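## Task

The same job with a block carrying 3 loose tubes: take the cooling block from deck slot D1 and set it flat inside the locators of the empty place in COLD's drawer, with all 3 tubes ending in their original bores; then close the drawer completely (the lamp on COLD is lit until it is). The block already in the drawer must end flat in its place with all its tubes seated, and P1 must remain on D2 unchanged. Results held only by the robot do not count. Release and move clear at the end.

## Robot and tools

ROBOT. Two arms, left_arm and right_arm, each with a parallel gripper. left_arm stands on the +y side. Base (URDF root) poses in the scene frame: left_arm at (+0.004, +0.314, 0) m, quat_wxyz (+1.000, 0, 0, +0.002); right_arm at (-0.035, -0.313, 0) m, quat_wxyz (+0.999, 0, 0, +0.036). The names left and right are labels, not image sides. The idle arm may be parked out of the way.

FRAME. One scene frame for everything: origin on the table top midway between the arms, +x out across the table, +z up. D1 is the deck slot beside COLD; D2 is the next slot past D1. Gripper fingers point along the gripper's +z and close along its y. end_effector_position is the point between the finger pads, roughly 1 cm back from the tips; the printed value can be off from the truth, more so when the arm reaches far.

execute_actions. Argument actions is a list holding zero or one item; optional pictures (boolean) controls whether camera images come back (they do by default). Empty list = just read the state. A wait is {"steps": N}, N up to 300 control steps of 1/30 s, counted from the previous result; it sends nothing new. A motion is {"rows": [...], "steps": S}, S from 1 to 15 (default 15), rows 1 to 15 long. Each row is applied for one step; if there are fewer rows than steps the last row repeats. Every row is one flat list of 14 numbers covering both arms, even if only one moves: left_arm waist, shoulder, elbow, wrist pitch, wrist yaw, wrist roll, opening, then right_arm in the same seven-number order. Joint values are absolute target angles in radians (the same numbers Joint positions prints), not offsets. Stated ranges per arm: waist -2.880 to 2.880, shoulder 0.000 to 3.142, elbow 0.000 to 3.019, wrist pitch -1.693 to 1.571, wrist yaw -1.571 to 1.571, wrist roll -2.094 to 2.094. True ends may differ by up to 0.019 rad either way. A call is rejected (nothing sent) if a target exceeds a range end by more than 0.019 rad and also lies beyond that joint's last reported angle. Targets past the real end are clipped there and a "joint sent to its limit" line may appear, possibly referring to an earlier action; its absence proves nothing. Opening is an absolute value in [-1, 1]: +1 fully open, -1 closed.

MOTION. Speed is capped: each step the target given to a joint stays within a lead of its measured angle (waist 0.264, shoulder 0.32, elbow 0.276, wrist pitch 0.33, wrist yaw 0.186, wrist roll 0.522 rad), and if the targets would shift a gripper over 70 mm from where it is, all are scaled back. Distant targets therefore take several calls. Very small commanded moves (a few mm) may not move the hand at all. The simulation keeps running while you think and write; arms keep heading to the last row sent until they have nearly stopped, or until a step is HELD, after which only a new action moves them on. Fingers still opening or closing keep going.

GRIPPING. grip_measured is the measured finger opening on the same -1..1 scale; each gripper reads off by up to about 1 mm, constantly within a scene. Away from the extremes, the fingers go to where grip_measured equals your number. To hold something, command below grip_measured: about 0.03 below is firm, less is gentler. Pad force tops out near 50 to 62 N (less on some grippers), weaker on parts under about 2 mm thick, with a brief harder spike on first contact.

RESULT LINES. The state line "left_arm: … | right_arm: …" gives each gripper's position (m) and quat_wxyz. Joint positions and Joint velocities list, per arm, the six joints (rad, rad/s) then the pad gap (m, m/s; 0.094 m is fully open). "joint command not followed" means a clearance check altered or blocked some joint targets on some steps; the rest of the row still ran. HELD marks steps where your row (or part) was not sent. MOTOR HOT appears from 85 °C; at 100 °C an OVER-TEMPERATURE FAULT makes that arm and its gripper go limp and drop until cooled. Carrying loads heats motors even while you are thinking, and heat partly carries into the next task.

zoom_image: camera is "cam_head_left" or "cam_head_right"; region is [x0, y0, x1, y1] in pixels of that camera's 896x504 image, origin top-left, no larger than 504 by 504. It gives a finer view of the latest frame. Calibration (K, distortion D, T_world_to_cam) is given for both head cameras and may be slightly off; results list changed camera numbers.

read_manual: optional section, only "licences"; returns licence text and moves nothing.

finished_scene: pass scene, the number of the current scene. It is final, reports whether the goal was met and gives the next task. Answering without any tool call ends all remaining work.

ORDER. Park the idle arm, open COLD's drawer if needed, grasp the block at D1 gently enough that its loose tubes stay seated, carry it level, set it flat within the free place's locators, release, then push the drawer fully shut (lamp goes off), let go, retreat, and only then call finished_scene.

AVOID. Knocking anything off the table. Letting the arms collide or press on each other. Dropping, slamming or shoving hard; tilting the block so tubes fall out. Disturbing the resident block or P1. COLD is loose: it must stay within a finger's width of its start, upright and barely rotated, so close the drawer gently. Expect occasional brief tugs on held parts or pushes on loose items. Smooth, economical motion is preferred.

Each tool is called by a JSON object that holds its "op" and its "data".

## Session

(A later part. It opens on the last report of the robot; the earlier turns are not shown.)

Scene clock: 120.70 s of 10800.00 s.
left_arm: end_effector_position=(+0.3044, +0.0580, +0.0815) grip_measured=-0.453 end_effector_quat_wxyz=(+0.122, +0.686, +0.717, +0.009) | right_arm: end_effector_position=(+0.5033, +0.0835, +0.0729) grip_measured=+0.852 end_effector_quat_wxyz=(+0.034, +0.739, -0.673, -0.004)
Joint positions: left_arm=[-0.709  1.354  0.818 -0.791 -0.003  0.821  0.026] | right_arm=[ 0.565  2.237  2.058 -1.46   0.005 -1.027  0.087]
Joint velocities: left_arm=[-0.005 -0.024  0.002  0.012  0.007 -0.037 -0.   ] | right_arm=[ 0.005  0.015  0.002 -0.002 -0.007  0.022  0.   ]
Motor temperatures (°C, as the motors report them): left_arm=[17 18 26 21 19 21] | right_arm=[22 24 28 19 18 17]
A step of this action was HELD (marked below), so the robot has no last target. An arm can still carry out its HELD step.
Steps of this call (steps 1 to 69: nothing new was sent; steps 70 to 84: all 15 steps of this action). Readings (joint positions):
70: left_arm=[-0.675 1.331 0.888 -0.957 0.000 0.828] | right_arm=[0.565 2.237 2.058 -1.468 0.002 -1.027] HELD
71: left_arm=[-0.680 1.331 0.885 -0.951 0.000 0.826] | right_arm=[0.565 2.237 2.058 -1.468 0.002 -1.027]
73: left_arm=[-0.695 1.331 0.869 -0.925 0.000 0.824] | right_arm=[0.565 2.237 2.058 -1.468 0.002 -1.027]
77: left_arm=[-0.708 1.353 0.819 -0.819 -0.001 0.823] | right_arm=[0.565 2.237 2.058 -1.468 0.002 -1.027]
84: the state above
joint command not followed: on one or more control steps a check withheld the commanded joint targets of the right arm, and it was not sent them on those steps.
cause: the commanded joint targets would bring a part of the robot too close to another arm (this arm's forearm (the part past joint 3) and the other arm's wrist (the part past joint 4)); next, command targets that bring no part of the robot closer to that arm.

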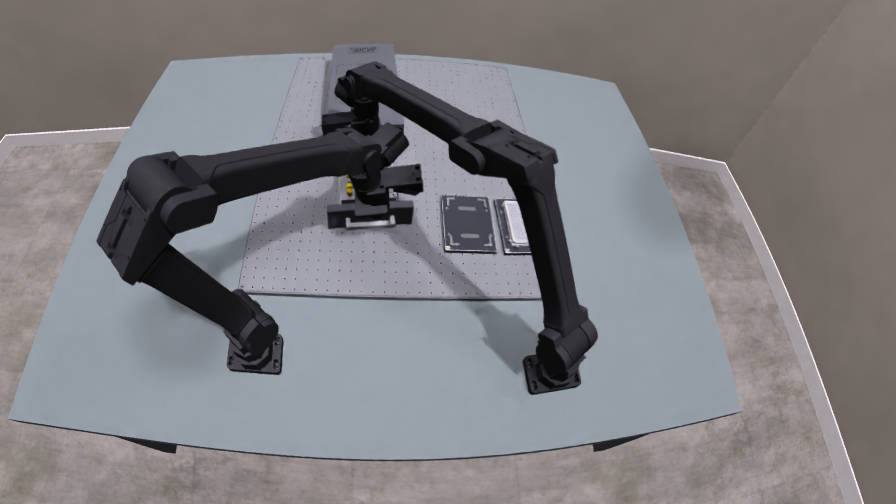

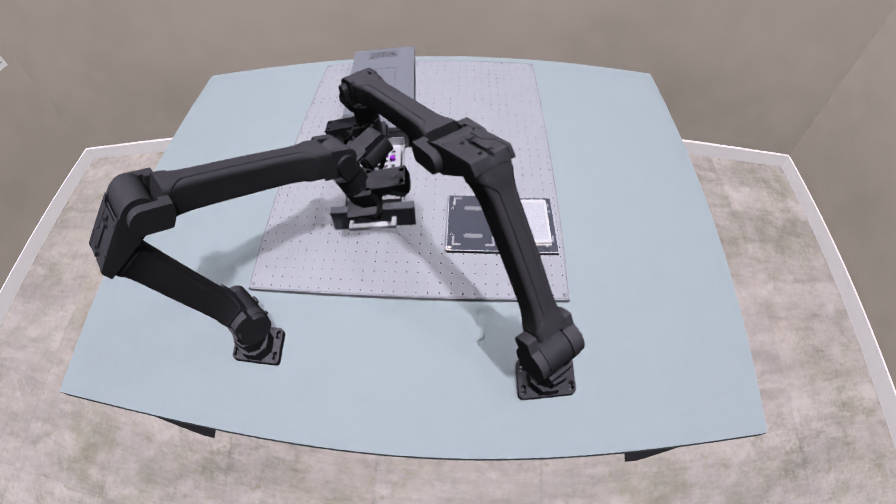

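{"op": "execute_actions", "data": {"actions": [{"rows":[[-0.71,1.39,0.8,-0.79,0,0.81,-0.45,0.55,2.26,2.085,-1.44,0,-1.028,0.87],[-0.71,1.39,0.8,-0.79,0,0.81,-0.45,0.545,2.26,2.085,-1.42,0,-1.028,0.87],[-0.71,1.39,0.8,-0.79,0,0.81,-0.45,0.54,2.26,2.085,-1.4,0,-1.028,0.87],[-0.71,1.39,0.8,-0.79,0,0.81,-0.45,0.535,2.26,2.085,-1.38,0,-1.028,0.87],[-0.71,1.39,0.8,-0.79,0,0.81,-0.45,0.53,2.26,2.085,-1.36,0,-1.028,0.87],[-0.71,1.39,0.8,-0.79,0,0.81,-0.45,0.53,2.26,2.085,-1.345,0,-1.028,0.87],[-0.71,1.39,0.8,-0.79,0,0.81,-0.45,0.53,2.26,2.085,-1.33,0,-1.028,0.87]]}]}}

{"op": "zoom_image", "data": {"camera": "cam_head_right", "region": [310,120,440,240]}}

Scene clock: 124.47 s of 10800.00 s.
left_arm: end_effector_position=(+0.3047, +0.0581, +0.0816) grip_measured=-0.452 end_effector_quat_wxyz=(+0.122, +0.686, +0.717, +0.009) | right_arm: end_effector_position=(+0.5308, +0.0905, +0.0717) grip_measured=+0.868 end_effector_quat_wxyz=(-0.019, +0.733, -0.680, +0.002)
Joint positions: left_arm=[-0.709  1.354  0.818 -0.79  -0.005  0.821  0.026] | right_arm=[ 0.547  2.238  2.058 -1.352 -0.003 -1.027  0.088]
Joint velocities: left_arm=[-0.005 -0.005 -0.002 -0.002  0.007  0.037 -0.001] | right_arm=[-0.005 -0.015 -0.002  0.007 -0.007  0.051  0.001]
Motor temperatures (°C, as the motors report them): left_arm=[17 18 26 21 19 21] | right_arm=[22 24 28 19 18 17]
Steps of this call (steps 1 to 90: nothing new was sent; then 0.27 s passed at rest; steps 91 to 105: all 15 steps of this action). Readings (joint positions):
91: left_arm=[-0.709 1.354 0.818 -0.790 -0.003 0.821] | right_arm=[0.564 2.237 2.058 -1.457 0.005 -1.027]
92: left_arm=[-0.709 1.354 0.818 -0.790 -0.004 0.821] | right_arm=[0.564 2.237 2.058 -1.453 0.003 -1.027]
94: left_arm=[-0.709 1.354 0.818 -0.790 -0.004 0.821] | right_arm=[0.563 2.237 2.058 -1.439 0.002 -1.027]
98: left_arm=[-0.709 1.354 0.818 -0.790 -0.004 0.821] | right_arm=[0.556 2.237 2.058 -1.378 0.001 -1.027]
105: the state above

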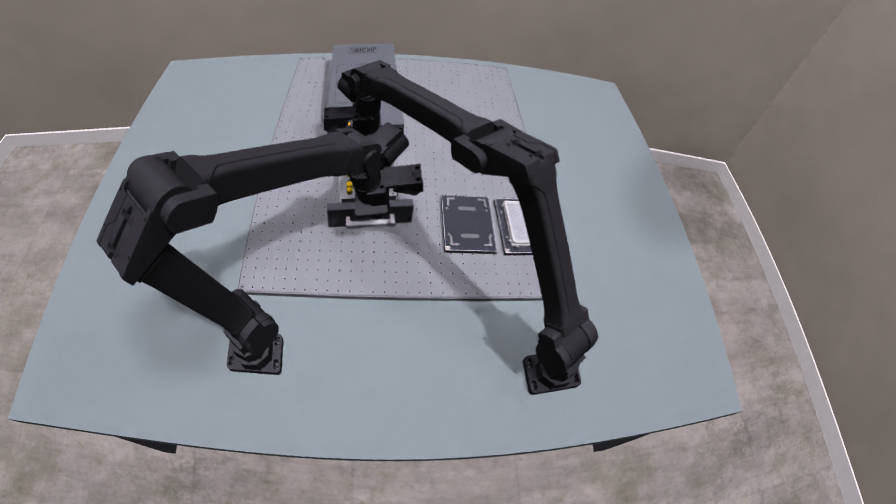

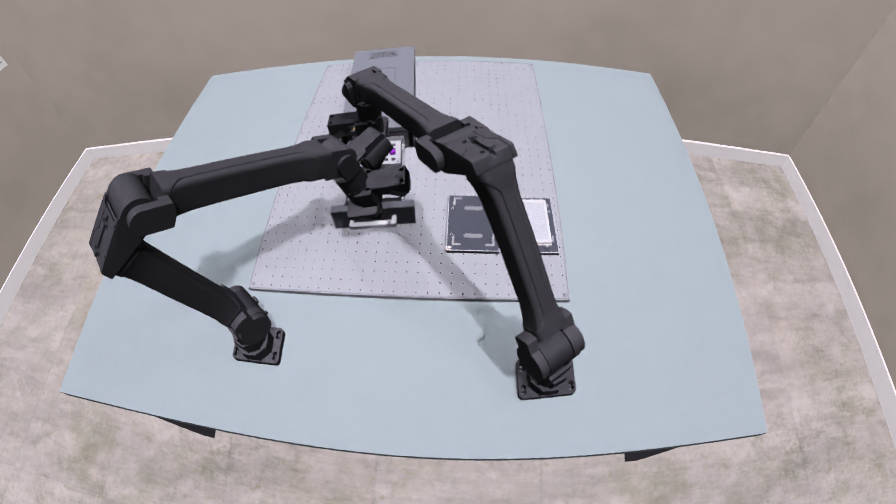

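Region (310, 120, 440, 240) of cam_head_right's 896x504 image, scaled by 3.877, with more detail than that image has; it fills the top 465 rows of this view, and the rest is white.

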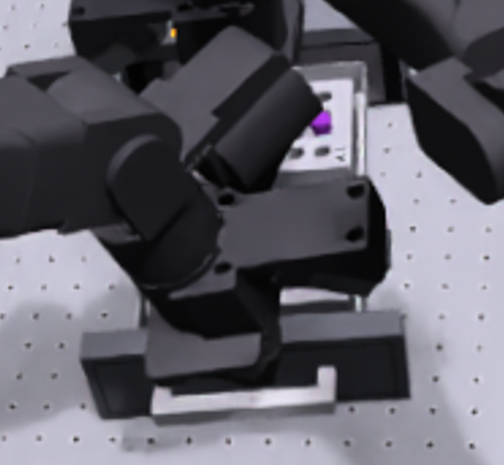

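The block slid back and seems to have caught the far rib. Lifting the left hand and repeating the pull test.

{"op": "execute_actions", "data": {"actions": [{"rows":[[-0.71,1.3,0.83,-0.85,0,0.81,-0.45,0.55,2.275,2.085,-1.36,0,-1.028,0.86],[-0.71,1.25,0.82,-0.9,0,0.81,-0.45,0.55,2.275,2.085,-1.37,0,-1.028,0.86],[-0.73,1.2,0.81,-0.95,0,0.81,-0.6,0.56,2.275,2.085,-1.38,0,-1.028,0.86],[-0.76,1.15,0.8,-1,0,0.81,-1,0.565,2.27,2.085,-1.395,0,-1.028,0.86],[-0.79,1.1,0.78,-1.05,0,0.81,-1,0.57,2.26,2.085,-1.41,0,-1.028,0.86],[-0.82,1.05,0.76,-1.1,0,0.81,-1,0.57,2.25,2.085,-1.425,0,-1.028,0.86],[-0.85,1.0,0.74,-1.1,0,0.75,-1,0.57,2.25,2.085,-1.44,0,-1.028,0.86]]}]}}

Scene clock: 127.10 s of 10800.00 s.
left_arm: end_effector_position=(+0.2022, +0.0844, +0.1693) grip_measured=-0.988 end_effector_quat_wxyz=(+0.144, +0.719, +0.680, -0.007) | right_arm: end_effector_position=(+0.5215, +0.0859, +0.0688) grip_measured=+0.863 end_effector_quat_wxyz=(+0.004, +0.735, -0.678, +0.001)
Joint positions: left_arm=[-0.859  0.955  0.76  -1.087  0.002  0.77   0.001] | right_arm=[ 0.551  2.243  2.059 -1.394  0.004 -1.029  0.088]
Joint velocities: left_arm=[ 0.005  0.278 -0.007  0.002 -0.037 -0.051  0.001] | right_arm=[-0.005 -0.015  0.007  0.017 -0.022 -0.081 -0.   ]
Motor temperatures (°C, as the motors report them): left_arm=[17 18 25 21 19 21] | right_arm=[22 24 28 19 18 17]
Steps of this call (steps 1 to 15: the robot went on to your last target; steps 16 to 64: nothing new was sent; steps 65 to 79: all 15 steps of this action). Readings (joint positions):
65: left_arm=[-0.709 1.350 0.818 -0.797 -0.004 0.821] | right_arm=[0.547 2.239 2.058 -1.353 -0.003 -1.027]
66: left_arm=[-0.709 1.341 0.818 -0.820 -0.003 0.820] | right_arm=[0.547 2.240 2.058 -1.355 -0.003 -1.027]
68: left_arm=[-0.714 1.295 0.815 -0.900 -0.003 0.820] | right_arm=[0.547 2.243 2.058 -1.362 -0.001 -1.027]
72: left_arm=[-0.805 1.087 0.773 -1.052 -0.001 0.800] | right_arm=[0.550 2.243 2.058 -1.394 -0.000 -1.029]
79: the state above

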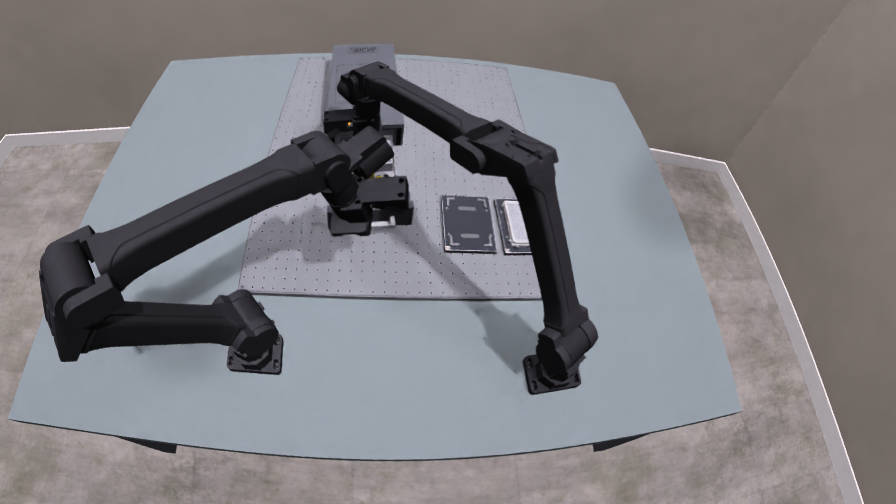

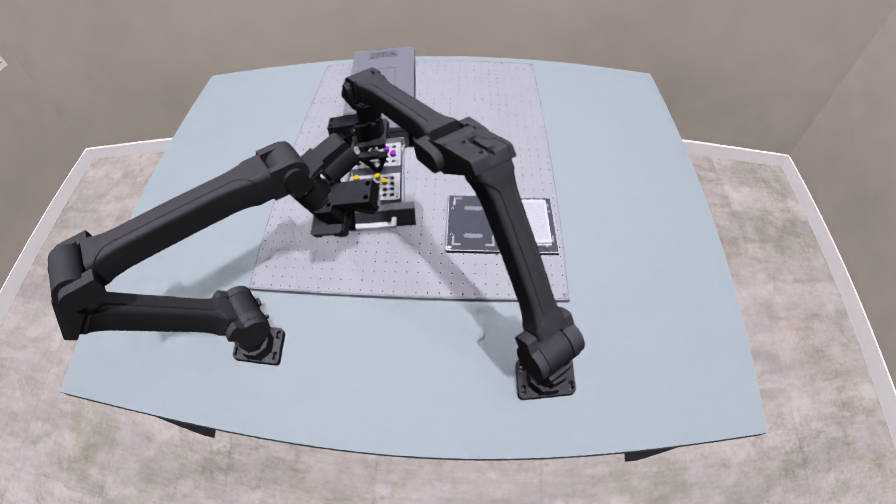

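Blocked now, so it is seated. Lifting the right arm away.

{"op": "execute_actions", "data": {"actions": [{"rows":[[-0.85,1.03,0.73,-1.07,0,0.75,-1,0.55,2.24,2.085,-1.39,0,-1.028,1],[-0.85,1.06,0.72,-1.04,0,0.75,-1,0.55,2.22,2.085,-1.39,0,-1.028,1],[-0.85,1.09,0.715,-1.01,0,0.75,-1,0.55,2.2,2.085,-1.39,0,-1.028,1],[-0.85,1.12,0.71,-0.98,0,0.75,-1,0.55,2.18,2.085,-1.39,0,-1.028,1],[-0.85,1.15,0.71,-0.95,0,0.75,-1,0.55,2.15,2.085,-1.39,0,-1.028,1],[-0.85,1.18,0.71,-0.92,0,0.75,-1,0.55,2.1,2.085,-1.39,0,-1.028,1],[-0.85,1.21,0.71,-0.89,0,0.75,-1,0.55,2,2.085,-1.39,0,-1.028,1]]}], "pictures": false}}

{"op": "execute_actions", "data": {"actions": [{"rows":[[-0.83,1.25,0.71,-0.86,0,0.75,-1,0.5,1.95,2.085,-1.39,0,-1.028,1],[-0.81,1.28,0.71,-0.83,0,0.75,-1,0.4,1.9,2.0,-1.39,0,-1.028,1],[-0.8,1.31,0.71,-0.8,0,0.75,-1,0.3,1.8,1.9,-1.39,0,-1.028,1],[-0.79,1.335,0.71,-0.77,0,0.75,-1,0,1.7,1.8,-1.39,0,-1.028,1]]}], "pictures": false}}

{"op": "execute_actions", "data": {"actions": [{"steps":15}]}}

{"op": "zoom_image", "data": {"camera": "cam_head_right", "region": [310,120,440,240]}}

Scene clock: 131.23 s of 10800.00 s.
left_arm: end_effector_position=(+0.2194, +0.0649, +0.0806) grip_measured=-0.988 end_effector_quat_wxyz=(+0.077, +0.721, +0.689, -0.005) | right_arm: end_effector_position=(+0.5226, +0.0869, +0.1694) grip_measured=+1.000 end_effector_quat_wxyz=(-0.070, +0.733, -0.676, +0.016)
Joint positions: left_arm=[-0.858  1.227  0.717 -0.906  0.002  0.761  0.001] | right_arm=[ 0.551  2.091  2.058 -1.393  0.003 -1.029  0.094]
Joint velocities: left_arm=[-0.005 -0.044  0.007  0.056  0.095 -0.022 -0.   ] | right_arm=[-0.005 -0.611  0.017 -0.017  0.051 -0.051  0.   ]
Motor temperatures (°C, as the motors report them): left_arm=[17 18 25 21 19 21] | right_arm=[22 24 28 19 18 17]
Steps of this call (steps 1 to 30: the robot went on to your last target; steps 31 to 90: nothing new was sent; then 0.63 s passed at rest; steps 91 to 105: all 15 steps of this action). Readings (joint positions):
91: left_arm=[-0.858 0.993 0.753 -1.087 0.002 0.761] | right_arm=[0.551 2.243 2.059 -1.393 0.003 -1.029]
92: left_arm=[-0.858 0.997 0.751 -1.080 0.002 0.761] | right_arm=[0.551 2.243 2.059 -1.393 0.003 -1.029]
94: left_arm=[-0.858 1.026 0.743 -1.043 0.002 0.761] | right_arm=[0.551 2.241 2.059 -1.393 0.003 -1.029]
98: left_arm=[-0.858 1.153 0.733 -0.937 0.002 0.761] | right_arm=[0.551 2.212 2.058 -1.393 0.003 -1.029]
105: the state above

Scene clock: 131.73 s of 10800.00 s.
left_arm: end_effector_position=(+0.2520, +0.0644, +0.0517) grip_measured=-0.988 end_effector_quat_wxyz=(+0.085, +0.696, +0.713, -0.001) | right_arm: end_effector_position=(+0.5351, -0.1132, +0.2784) grip_measured=+1.000 end_effector_quat_wxyz=(+0.118, -0.626, +0.769, -0.043)
Joint positions: left_arm=[-0.79   1.332  0.717 -0.786  0.     0.761  0.001] | right_arm=[ 0.265  1.765  1.838 -1.391  0.    -1.029  0.094]
Joint velocities: left_arm=[-0.005 -0.024 -0.007  0.002  0.007 -0.007 -0.   ] | right_arm=[-1.031 -0.239 -0.154 -0.007 -0.022 -0.095  0.   ]
Motor temperatures (°C, as the motors report them): left_arm=[17 18 25 21 19 21] | right_arm=[22 24 28 19 18 17]
Steps of this call (steps 1 to 15: all 15 steps of this action). Readings (joint positions):
1: left_arm=[-0.856 1.227 0.717 -0.900 0.002 0.761] | right_arm=[0.550 2.070 2.058 -1.393 0.003 -1.029]
2: left_arm=[-0.850 1.229 0.717 -0.886 0.002 0.761] | right_arm=[0.547 2.048 2.053 -1.393 0.002 -1.029]
4: left_arm=[-0.827 1.251 0.717 -0.837 0.002 0.761] | right_arm=[0.534 1.992 2.017 -1.391 0.000 -1.029]
8: left_arm=[-0.790 1.318 0.717 -0.789 0.000 0.761] | right_arm=[0.471 1.877 1.919 -1.391 0.000 -1.029]
15: the state above

Scene clock: 132.23 s of 10800.00 s.
left_arm: end_effector_position=(+0.2520, +0.0644, +0.0517) grip_measured=-0.988 end_effector_quat_wxyz=(+0.085, +0.696, +0.713, -0.001) | right_arm: end_effector_position=(+0.5543, -0.2911, +0.2820) grip_measured=+1.000 end_effector_quat_wxyz=(+0.108, -0.505, +0.854, -0.060)
Joint positions: left_arm=[-0.79   1.332  0.717 -0.786  0.     0.761  0.001] | right_arm=[-0.034  1.728  1.797 -1.391  0.003 -1.029  0.094]
Joint velocities: left_arm=[-0.015  0.005 -0.002 -0.007  0.037 -0.007  0.   ] | right_arm=[ 0.22  -0.034 -0.017 -0.007  0.037 -0.11   0.   ]
Motor temperatures (°C, as the motors report them): left_arm=[17 18 25 21 19 21] | right_arm=[22 24 28 19 18 17]
Steps of this call (steps 1 to 15: the robot went on to your last target). Readings (joint positions):
1: left_arm=[-0.790 1.332 0.717 -0.786 0.000 0.761] | right_arm=[0.230 1.759 1.833 -1.391 0.000 -1.029]
2: left_arm=[-0.790 1.332 0.717 -0.786 0.000 0.761] | right_arm=[0.193 1.754 1.828 -1.391 0.000 -1.029]
4: left_arm=[-0.790 1.332 0.717 -0.786 0.000 0.761] | right_arm=[0.117 1.746 1.817 -1.391 0.000 -1.029]
8: left_arm=[-0.790 1.332 0.717 -0.786 0.000 0.761] | right_arm=[-0.018 1.735 1.798 -1.391 0.003 -1.029]
15: the state above

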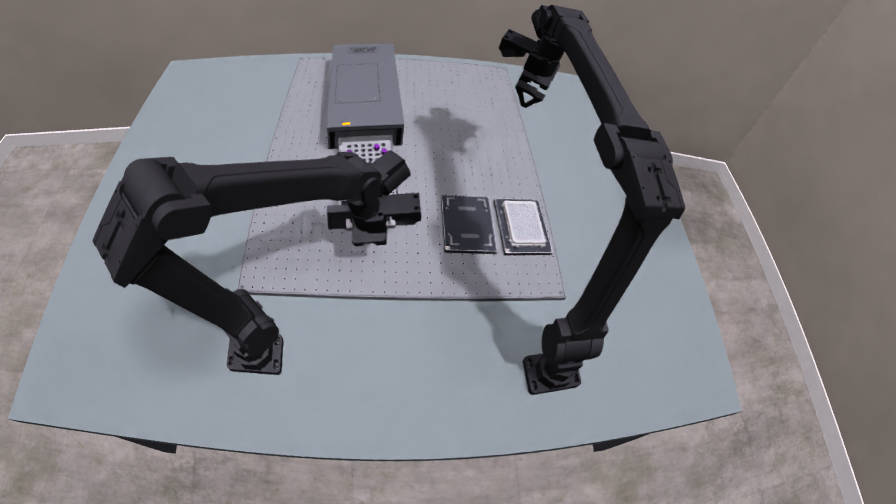

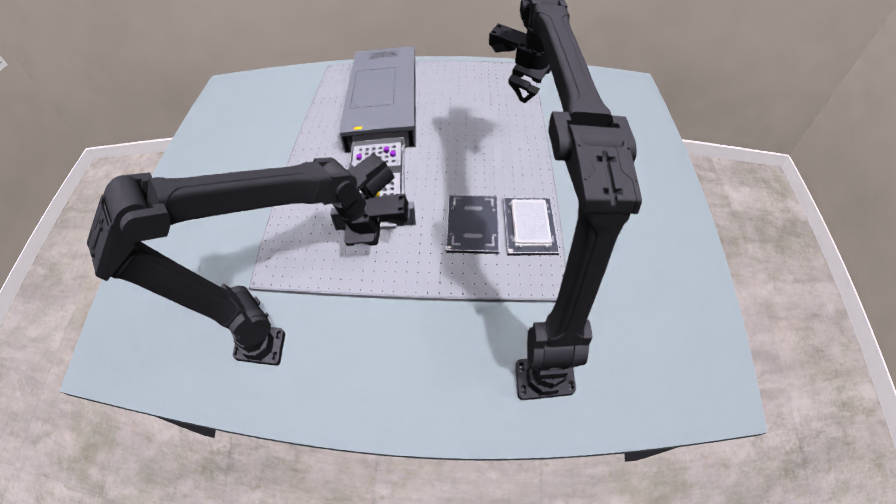

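Region (310, 120, 440, 240) of cam_head_right's 896x504 image, scaled by 3.877, with more detail than that image has; it fills the top 465 rows of this view, and the rest is white.

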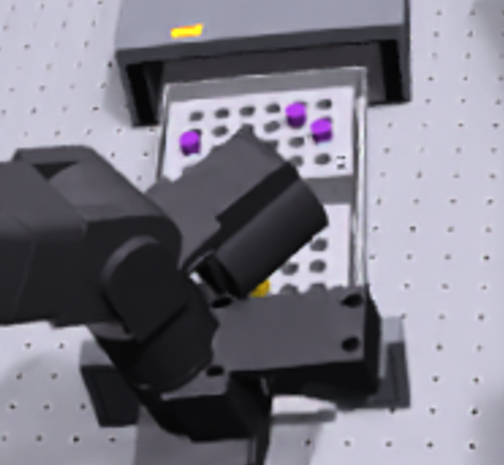

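{"op": "execute_actions", "data": {"actions": [{"rows":[[-0.77,1.37,0.75,-0.76,0,0.77,-1,0,1.7,1.8,-1.39,0,-1.03,1],[-0.75,1.385,0.765,-0.76,0,0.78,-1,0,1.7,1.8,-1.39,0,-1.03,1],[-0.73,1.4,0.78,-0.76,0,0.79,-1,0,1.7,1.8,-1.39,0,-1.03,1],[-0.71,1.415,0.8,-0.76,0,0.81,-1,0,1.7,1.8,-1.39,0,-1.03,1],[-0.69,1.43,0.82,-0.76,0,0.83,-1,0,1.7,1.8,-1.39,0,-1.03,1],[-0.67,1.445,0.84,-0.76,0,0.85,-1,0,1.7,1.8,-1.39,0,-1.03,1],[-0.65,1.46,0.857,-0.76,0,0.87,-1,0,1.7,1.8,-1.39,0,-1.03,1],[-0.63,1.475,0.875,-0.76,0,0.89,-1,0,1.7,1.8,-1.39,0,-1.03,1],[-0.615,1.49,0.893,-0.76,0,0.9,-1,0,1.7,1.8,-1.39,0,-1.03,1],[-0.6,1.505,0.911,-0.76,0,0.91,-1,0,1.7,1.8,-1.39,0,-1.03,1],[-0.59,1.52,0.929,-0.76,0,0.92,-1,0,1.7,1.8,-1.39,0,-1.03,1],[-0.58,1.535,0.947,-0.76,0,0.93,-1,0,1.7,1.8,-1.39,0,-1.03,1]]}], "pictures": false}}

{"op": "execute_actions", "data": {"actions": [{"rows":[[-0.57,1.555,0.97,-0.76,0,0.95,-1,0,1.7,1.8,-1.39,0,-1.03,1],[-0.555,1.575,0.994,-0.76,0,0.96,-1,0,1.7,1.8,-1.39,0,-1.03,1],[-0.54,1.595,1.018,-0.76,0,0.98,-1,0,1.7,1.8,-1.39,0,-1.03,1],[-0.525,1.615,1.042,-0.76,0,0.99,-1,0,1.7,1.8,-1.39,0,-1.03,1],[-0.51,1.635,1.066,-0.76,0,1,-1,0,1.7,1.8,-1.39,0,-1.03,1],[-0.495,1.655,1.09,-0.76,0,1.02,-1,0,1.7,1.8,-1.39,0,-1.03,1],[-0.48,1.675,1.115,-0.76,0,1.03,-1,0,1.7,1.8,-1.39,0,-1.03,1],[-0.47,1.695,1.14,-0.76,0,1.04,-1,0,1.7,1.8,-1.39,0,-1.03,1],[-0.46,1.715,1.165,-0.76,0,1.05,-1,0,1.7,1.8,-1.39,0,-1.03,1],[-0.45,1.73,1.185,-0.76,0,1.06,-1,0,1.7,1.8,-1.39,0,-1.03,1],[-0.44,1.745,1.204,-0.76,0,1.07,-1,0,1.7,1.8,-1.39,0,-1.03,1]]}]}}

Scene clock: 137.13 s of 10800.00 s.
left_arm: end_effector_position=(+0.3572, +0.0825, +0.0457) grip_measured=-0.989 end_effector_quat_wxyz=(+0.084, +0.668, +0.739, +0.013) | right_arm: end_effector_position=(+0.5531, -0.2737, +0.2830) grip_measured=+1.000 end_effector_quat_wxyz=(+0.110, -0.517, +0.847, -0.058)
Joint positions: left_arm=[-0.581  1.522  0.895 -0.774  0.001  0.891  0.001] | right_arm=[-0.005  1.726  1.797 -1.391  0.002 -1.029  0.094]
Joint velocities: left_arm=[ 0.23   0.112  0.305  0.11  -0.022  0.168 -0.001] | right_arm=[-0.005  0.005 -0.007 -0.002 -0.081 -0.022  0.   ]
Motor temperatures (°C, as the motors report them): left_arm=[17 18 25 21 19 21] | right_arm=[22 24 28 19 18 17]
Steps of this call (steps 1 to 30: the robot went on to your last target; steps 31 to 90: nothing new was sent; then 1.40 s passed at rest; steps 91 to 105: all 15 steps of this action). Readings (joint positions):
91: left_arm=[-0.788 1.333 0.717 -0.784 0.000 0.761] | right_arm=[-0.005 1.726 1.797 -1.391 0.002 -1.029]
92: left_arm=[-0.785 1.337 0.717 -0.781 0.000 0.762] | right_arm=[-0.005 1.726 1.797 -1.391 0.002 -1.029]
94: left_arm=[-0.762 1.354 0.724 -0.779 0.000 0.772] | right_arm=[-0.005 1.726 1.797 -1.391 0.002 -1.029]
98: left_arm=[-0.688 1.419 0.771 -0.785 0.022 0.814] | right_arm=[-0.005 1.726 1.797 -1.391 0.002 -1.029]
105: the state above

Scene clock: 137.63 s of 10800.00 s.
left_arm: end_effector_position=(+0.4814, +0.0921, +0.0490) grip_measured=-0.989 end_effector_quat_wxyz=(+0.111, +0.667, +0.736, +0.034) | right_arm: end_effector_position=(+0.5531, -0.2737, +0.2830) grip_measured=+1.000 end_effector_quat_wxyz=(+0.110, -0.517, +0.847, -0.058)
Joint positions: left_arm=[-0.437  1.727  1.158 -0.769  0.     1.039  0.   ] | right_arm=[-0.005  1.726  1.797 -1.391  0.002 -1.029  0.094]
Joint velocities: left_arm=[ 0.112  0.054  0.002  0.012  0.022  0.11  -0.   ] | right_arm=[-0.005 -0.034  0.017 -0.027  0.037  0.022  0.   ]
Motor temperatures (°C, as the motors report them): left_arm=[17 18 25 21 19 21] | right_arm=[22 24 28 19 18 17]
Steps of this call (steps 1 to 15: all 15 steps of this action). Readings (joint positions):
1: left_arm=[-0.574 1.526 0.905 -0.772 0.000 0.900] | right_arm=[-0.005 1.726 1.797 -1.391 0.002 -1.029]
2: left_arm=[-0.569 1.530 0.915 -0.772 0.000 0.909] | right_arm=[-0.005 1.726 1.797 -1.391 0.002 -1.029]
4: left_arm=[-0.558 1.547 0.945 -0.772 0.000 0.932] | right_arm=[-0.005 1.726 1.797 -1.391 0.002 -1.029]
8: left_arm=[-0.510 1.622 1.046 -0.772 0.000 0.980] | right_arm=[-0.005 1.726 1.797 -1.391 0.002 -1.029]
15: the state above

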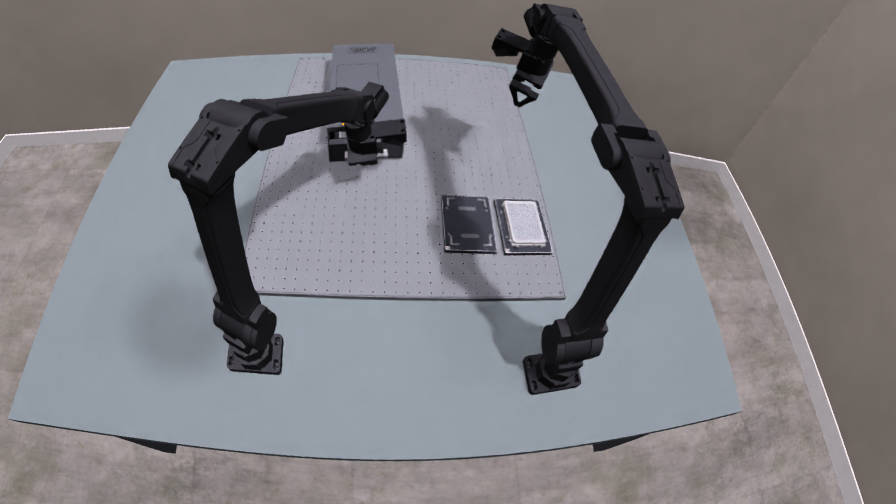

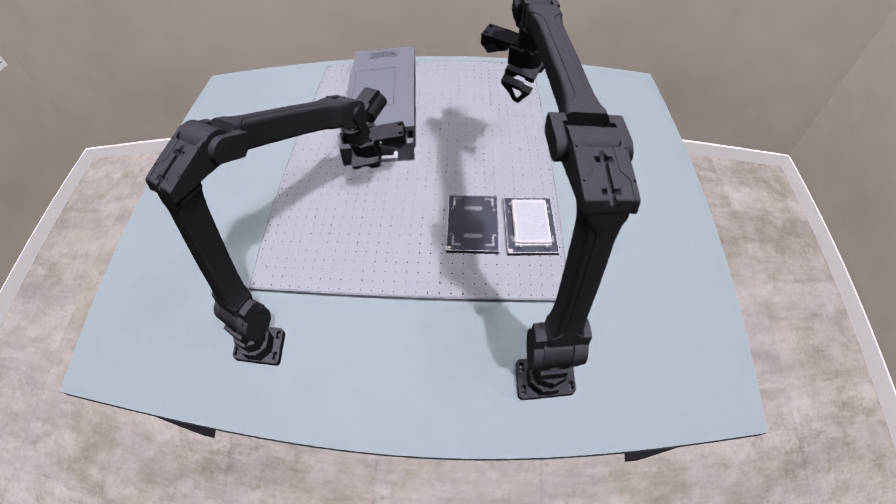

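{"op": "execute_actions", "data": {"actions": [{"rows":[[-0.43,1.76,1.216,-0.76,0,1.08,-1,0,1.7,1.8,-1.39,0,-1.03,1],[-0.425,1.77,1.228,-0.76,0,1.08,-1,0,1.7,1.8,-1.39,0,-1.03,1],[-0.42,1.78,1.24,-0.76,0,1.09,-1,0,1.7,1.8,-1.39,0,-1.03,1],[-0.415,1.79,1.253,-0.76,0,1.09,-1,0,1.7,1.8,-1.39,0,-1.03,1],[-0.41,1.8,1.266,-0.76,0,1.1,-1,0,1.7,1.8,-1.39,0,-1.03,1],[-0.405,1.81,1.279,-0.76,0,1.1,-1,0,1.7,1.8,-1.39,0,-1.03,1],[-0.4,1.82,1.292,-0.76,0,1.11,-1,0,1.7,1.8,-1.39,0,-1.03,1],[-0.4,1.83,1.305,-0.76,0,1.11,-1,0,1.7,1.8,-1.39,0,-1.03,1],[-0.4,1.835,1.315,-0.76,0,1.11,-1,0,1.7,1.8,-1.39,0,-1.03,1],[-0.4,1.835,1.315,-0.74,0,1.11,-1,0,1.7,1.8,-1.39,0,-1.03,1],[-0.4,1.835,1.315,-0.72,0,1.11,-1,0,1.7,1.8,-1.39,0,-1.03,1]]}]}}

{"op": "execute_actions", "data": {"actions": [{"rows":[[-0.4,1.78,1.26,-0.78,0,1.11,-1,0,1.7,1.8,-1.39,0,-1.03,1],[-0.4,1.74,1.22,-0.8,0,1.11,-1,0,1.7,1.8,-1.39,0,-1.03,1],[-0.4,1.69,1.17,-0.82,0,1.11,-1,0,1.7,1.8,-1.39,0,-1.03,1],[-0.4,1.63,1.12,-0.84,0,1.11,-1,0,1.7,1.8,-1.39,0,-1.03,1],[-0.4,1.57,1.07,-0.86,0,1.11,-1,0,1.7,1.8,-1.39,0,-1.03,1],[-0.35,1.51,1.02,-0.88,0,1.11,-1,0,1.7,1.8,-1.39,0,-1.03,1],[-0.28,1.45,0.98,-0.9,0,1.11,-1,0,1.7,1.8,-1.39,0,-1.03,1],[-0.2,1.4,0.95,-0.9,0,1.11,-1,0,1.7,1.8,-1.39,0,-1.03,1],[-0.1,1.4,0.95,-0.9,0,1.11,-1,0,1.7,1.8,-1.39,0,-1.03,1]]}]}}

Scene clock: 143.93 s of 10800.00 s.
left_arm: end_effector_position=(+0.5285, +0.0903, +0.0491) grip_measured=-0.989 end_effector_quat_wxyz=(+0.130, +0.673, +0.726, +0.045) | right_arm: end_effector_position=(+0.5531, -0.2737, +0.2830) grip_measured=+1.000 end_effector_quat_wxyz=(+0.110, -0.517, +0.847, -0.058)
Joint positions: left_arm=[-0.404  1.806  1.263 -0.751  0.004  1.094  0.   ] | right_arm=[-0.005  1.726  1.797 -1.391  0.002 -1.029  0.094]
Joint velocities: left_arm=[-0.015  0.005 -0.002  0.007 -0.007 -0.037  0.001] | right_arm=[-0.005  0.005 -0.002 -0.007 -0.022 -0.051  0.   ]
Motor temperatures (°C, as the motors report them): left_arm=[17 18 26 21 19 21] | right_arm=[22 23 28 19 18 17]
Steps of this call (steps 1 to 30: the robot went on to your last target; steps 31 to 90: nothing new was sent; then 2.80 s passed at rest; steps 91 to 105: all 15 steps of this action). Readings (joint positions):
91: left_arm=[-0.434 1.728 1.158 -0.769 0.000 1.060] | right_arm=[-0.005 1.726 1.797 -1.391 0.002 -1.029]
92: left_arm=[-0.434 1.729 1.159 -0.769 0.000 1.062] | right_arm=[-0.005 1.726 1.797 -1.391 0.002 -1.029]
94: left_arm=[-0.433 1.736 1.171 -0.769 0.000 1.068] | right_arm=[-0.005 1.726 1.797 -1.391 0.002 -1.029]
98: left_arm=[-0.419 1.775 1.226 -0.769 0.000 1.083] | right_arm=[-0.005 1.726 1.797 -1.391 0.002 -1.029]
105: the state above

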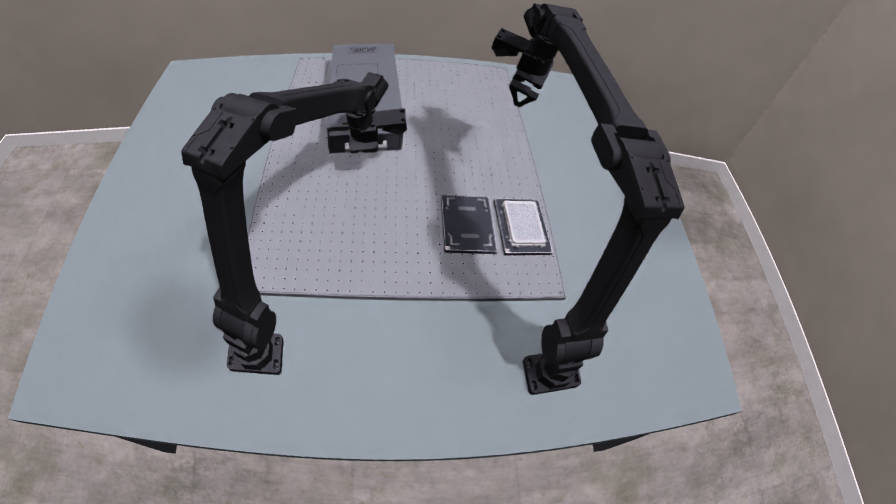

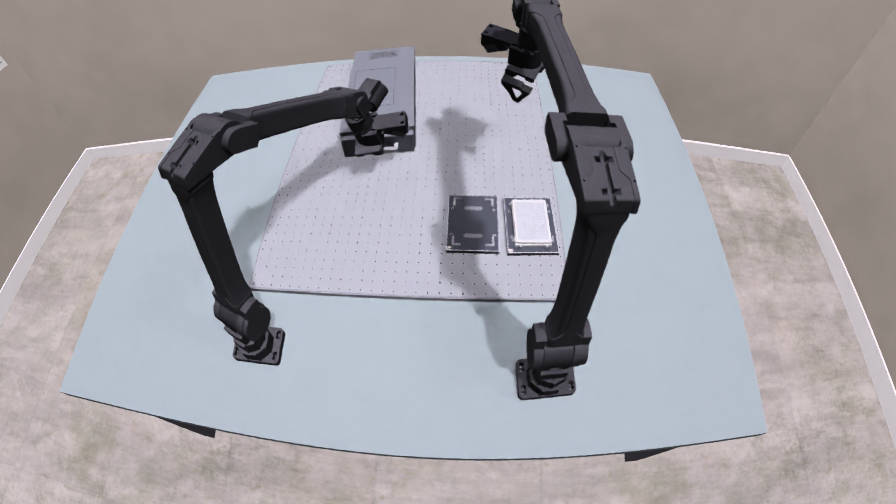

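Scene clock: 144.43 s of 10800.00 s.
left_arm: end_effector_position=(+0.4399, +0.2752, +0.1230) grip_measured=-0.989 end_effector_quat_wxyz=(+0.117, +0.553, +0.822, +0.066) | right_arm: end_effector_position=(+0.5531, -0.2737, +0.2830) grip_measured=+1.000 end_effector_quat_wxyz=(+0.110, -0.517, +0.847, -0.058)
Joint positions: left_arm=[-0.091  1.396  0.978 -0.882 -0.003  1.097  0.   ] | right_arm=[-0.005  1.726  1.797 -1.391  0.002 -1.029  0.094]
Joint velocities: left_arm=[ 0.904 -0.405 -0.046 -0.061 -0.081  0.037 -0.   ] | right_arm=[-0.005 -0.005 -0.027 -0.022 -0.007 -0.007  0.   ]
Motor temperatures (°C, as the motors report them): left_arm=[17 18 26 21 19 21] | right_arm=[22 23 28 19 18 17]
Steps of this call (steps 1 to 15: all 15 steps of this action). Readings (joint positions):
1: left_arm=[-0.404 1.806 1.263 -0.755 0.004 1.095] | right_arm=[-0.005 1.726 1.797 -1.391 0.002 -1.029]
2: left_arm=[-0.404 1.802 1.260 -0.762 0.002 1.095] | right_arm=[-0.005 1.726 1.797 -1.391 0.002 -1.029]
4: left_arm=[-0.404 1.767 1.215 -0.781 0.002 1.095] | right_arm=[-0.005 1.726 1.797 -1.391 0.002 -1.029]
8: left_arm=[-0.378 1.600 1.049 -0.849 0.004 1.096] | right_arm=[-0.005 1.726 1.797 -1.391 0.002 -1.029]
15: the state above

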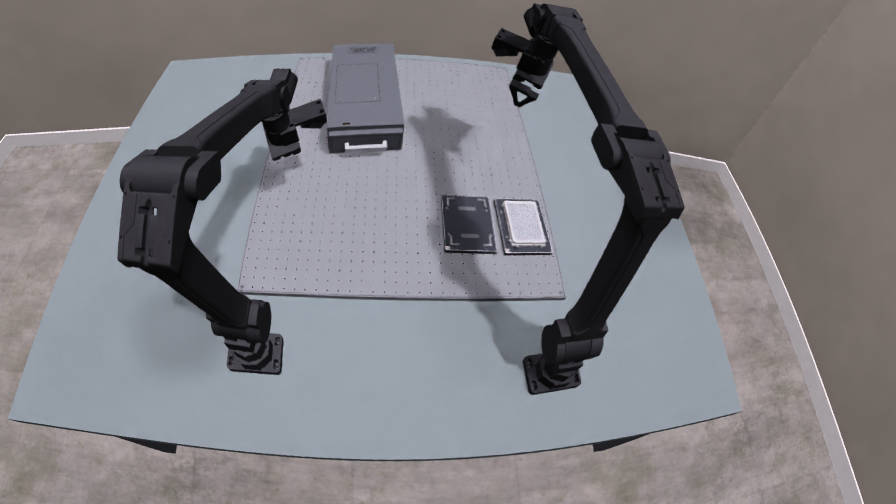

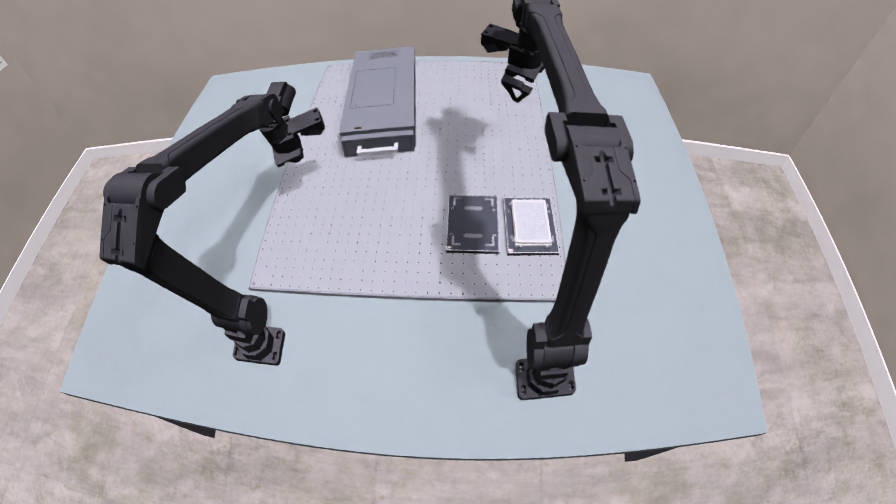

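{"op": "finished_scene", "data": {"scene": 2}}

The scene is finished: the task was done.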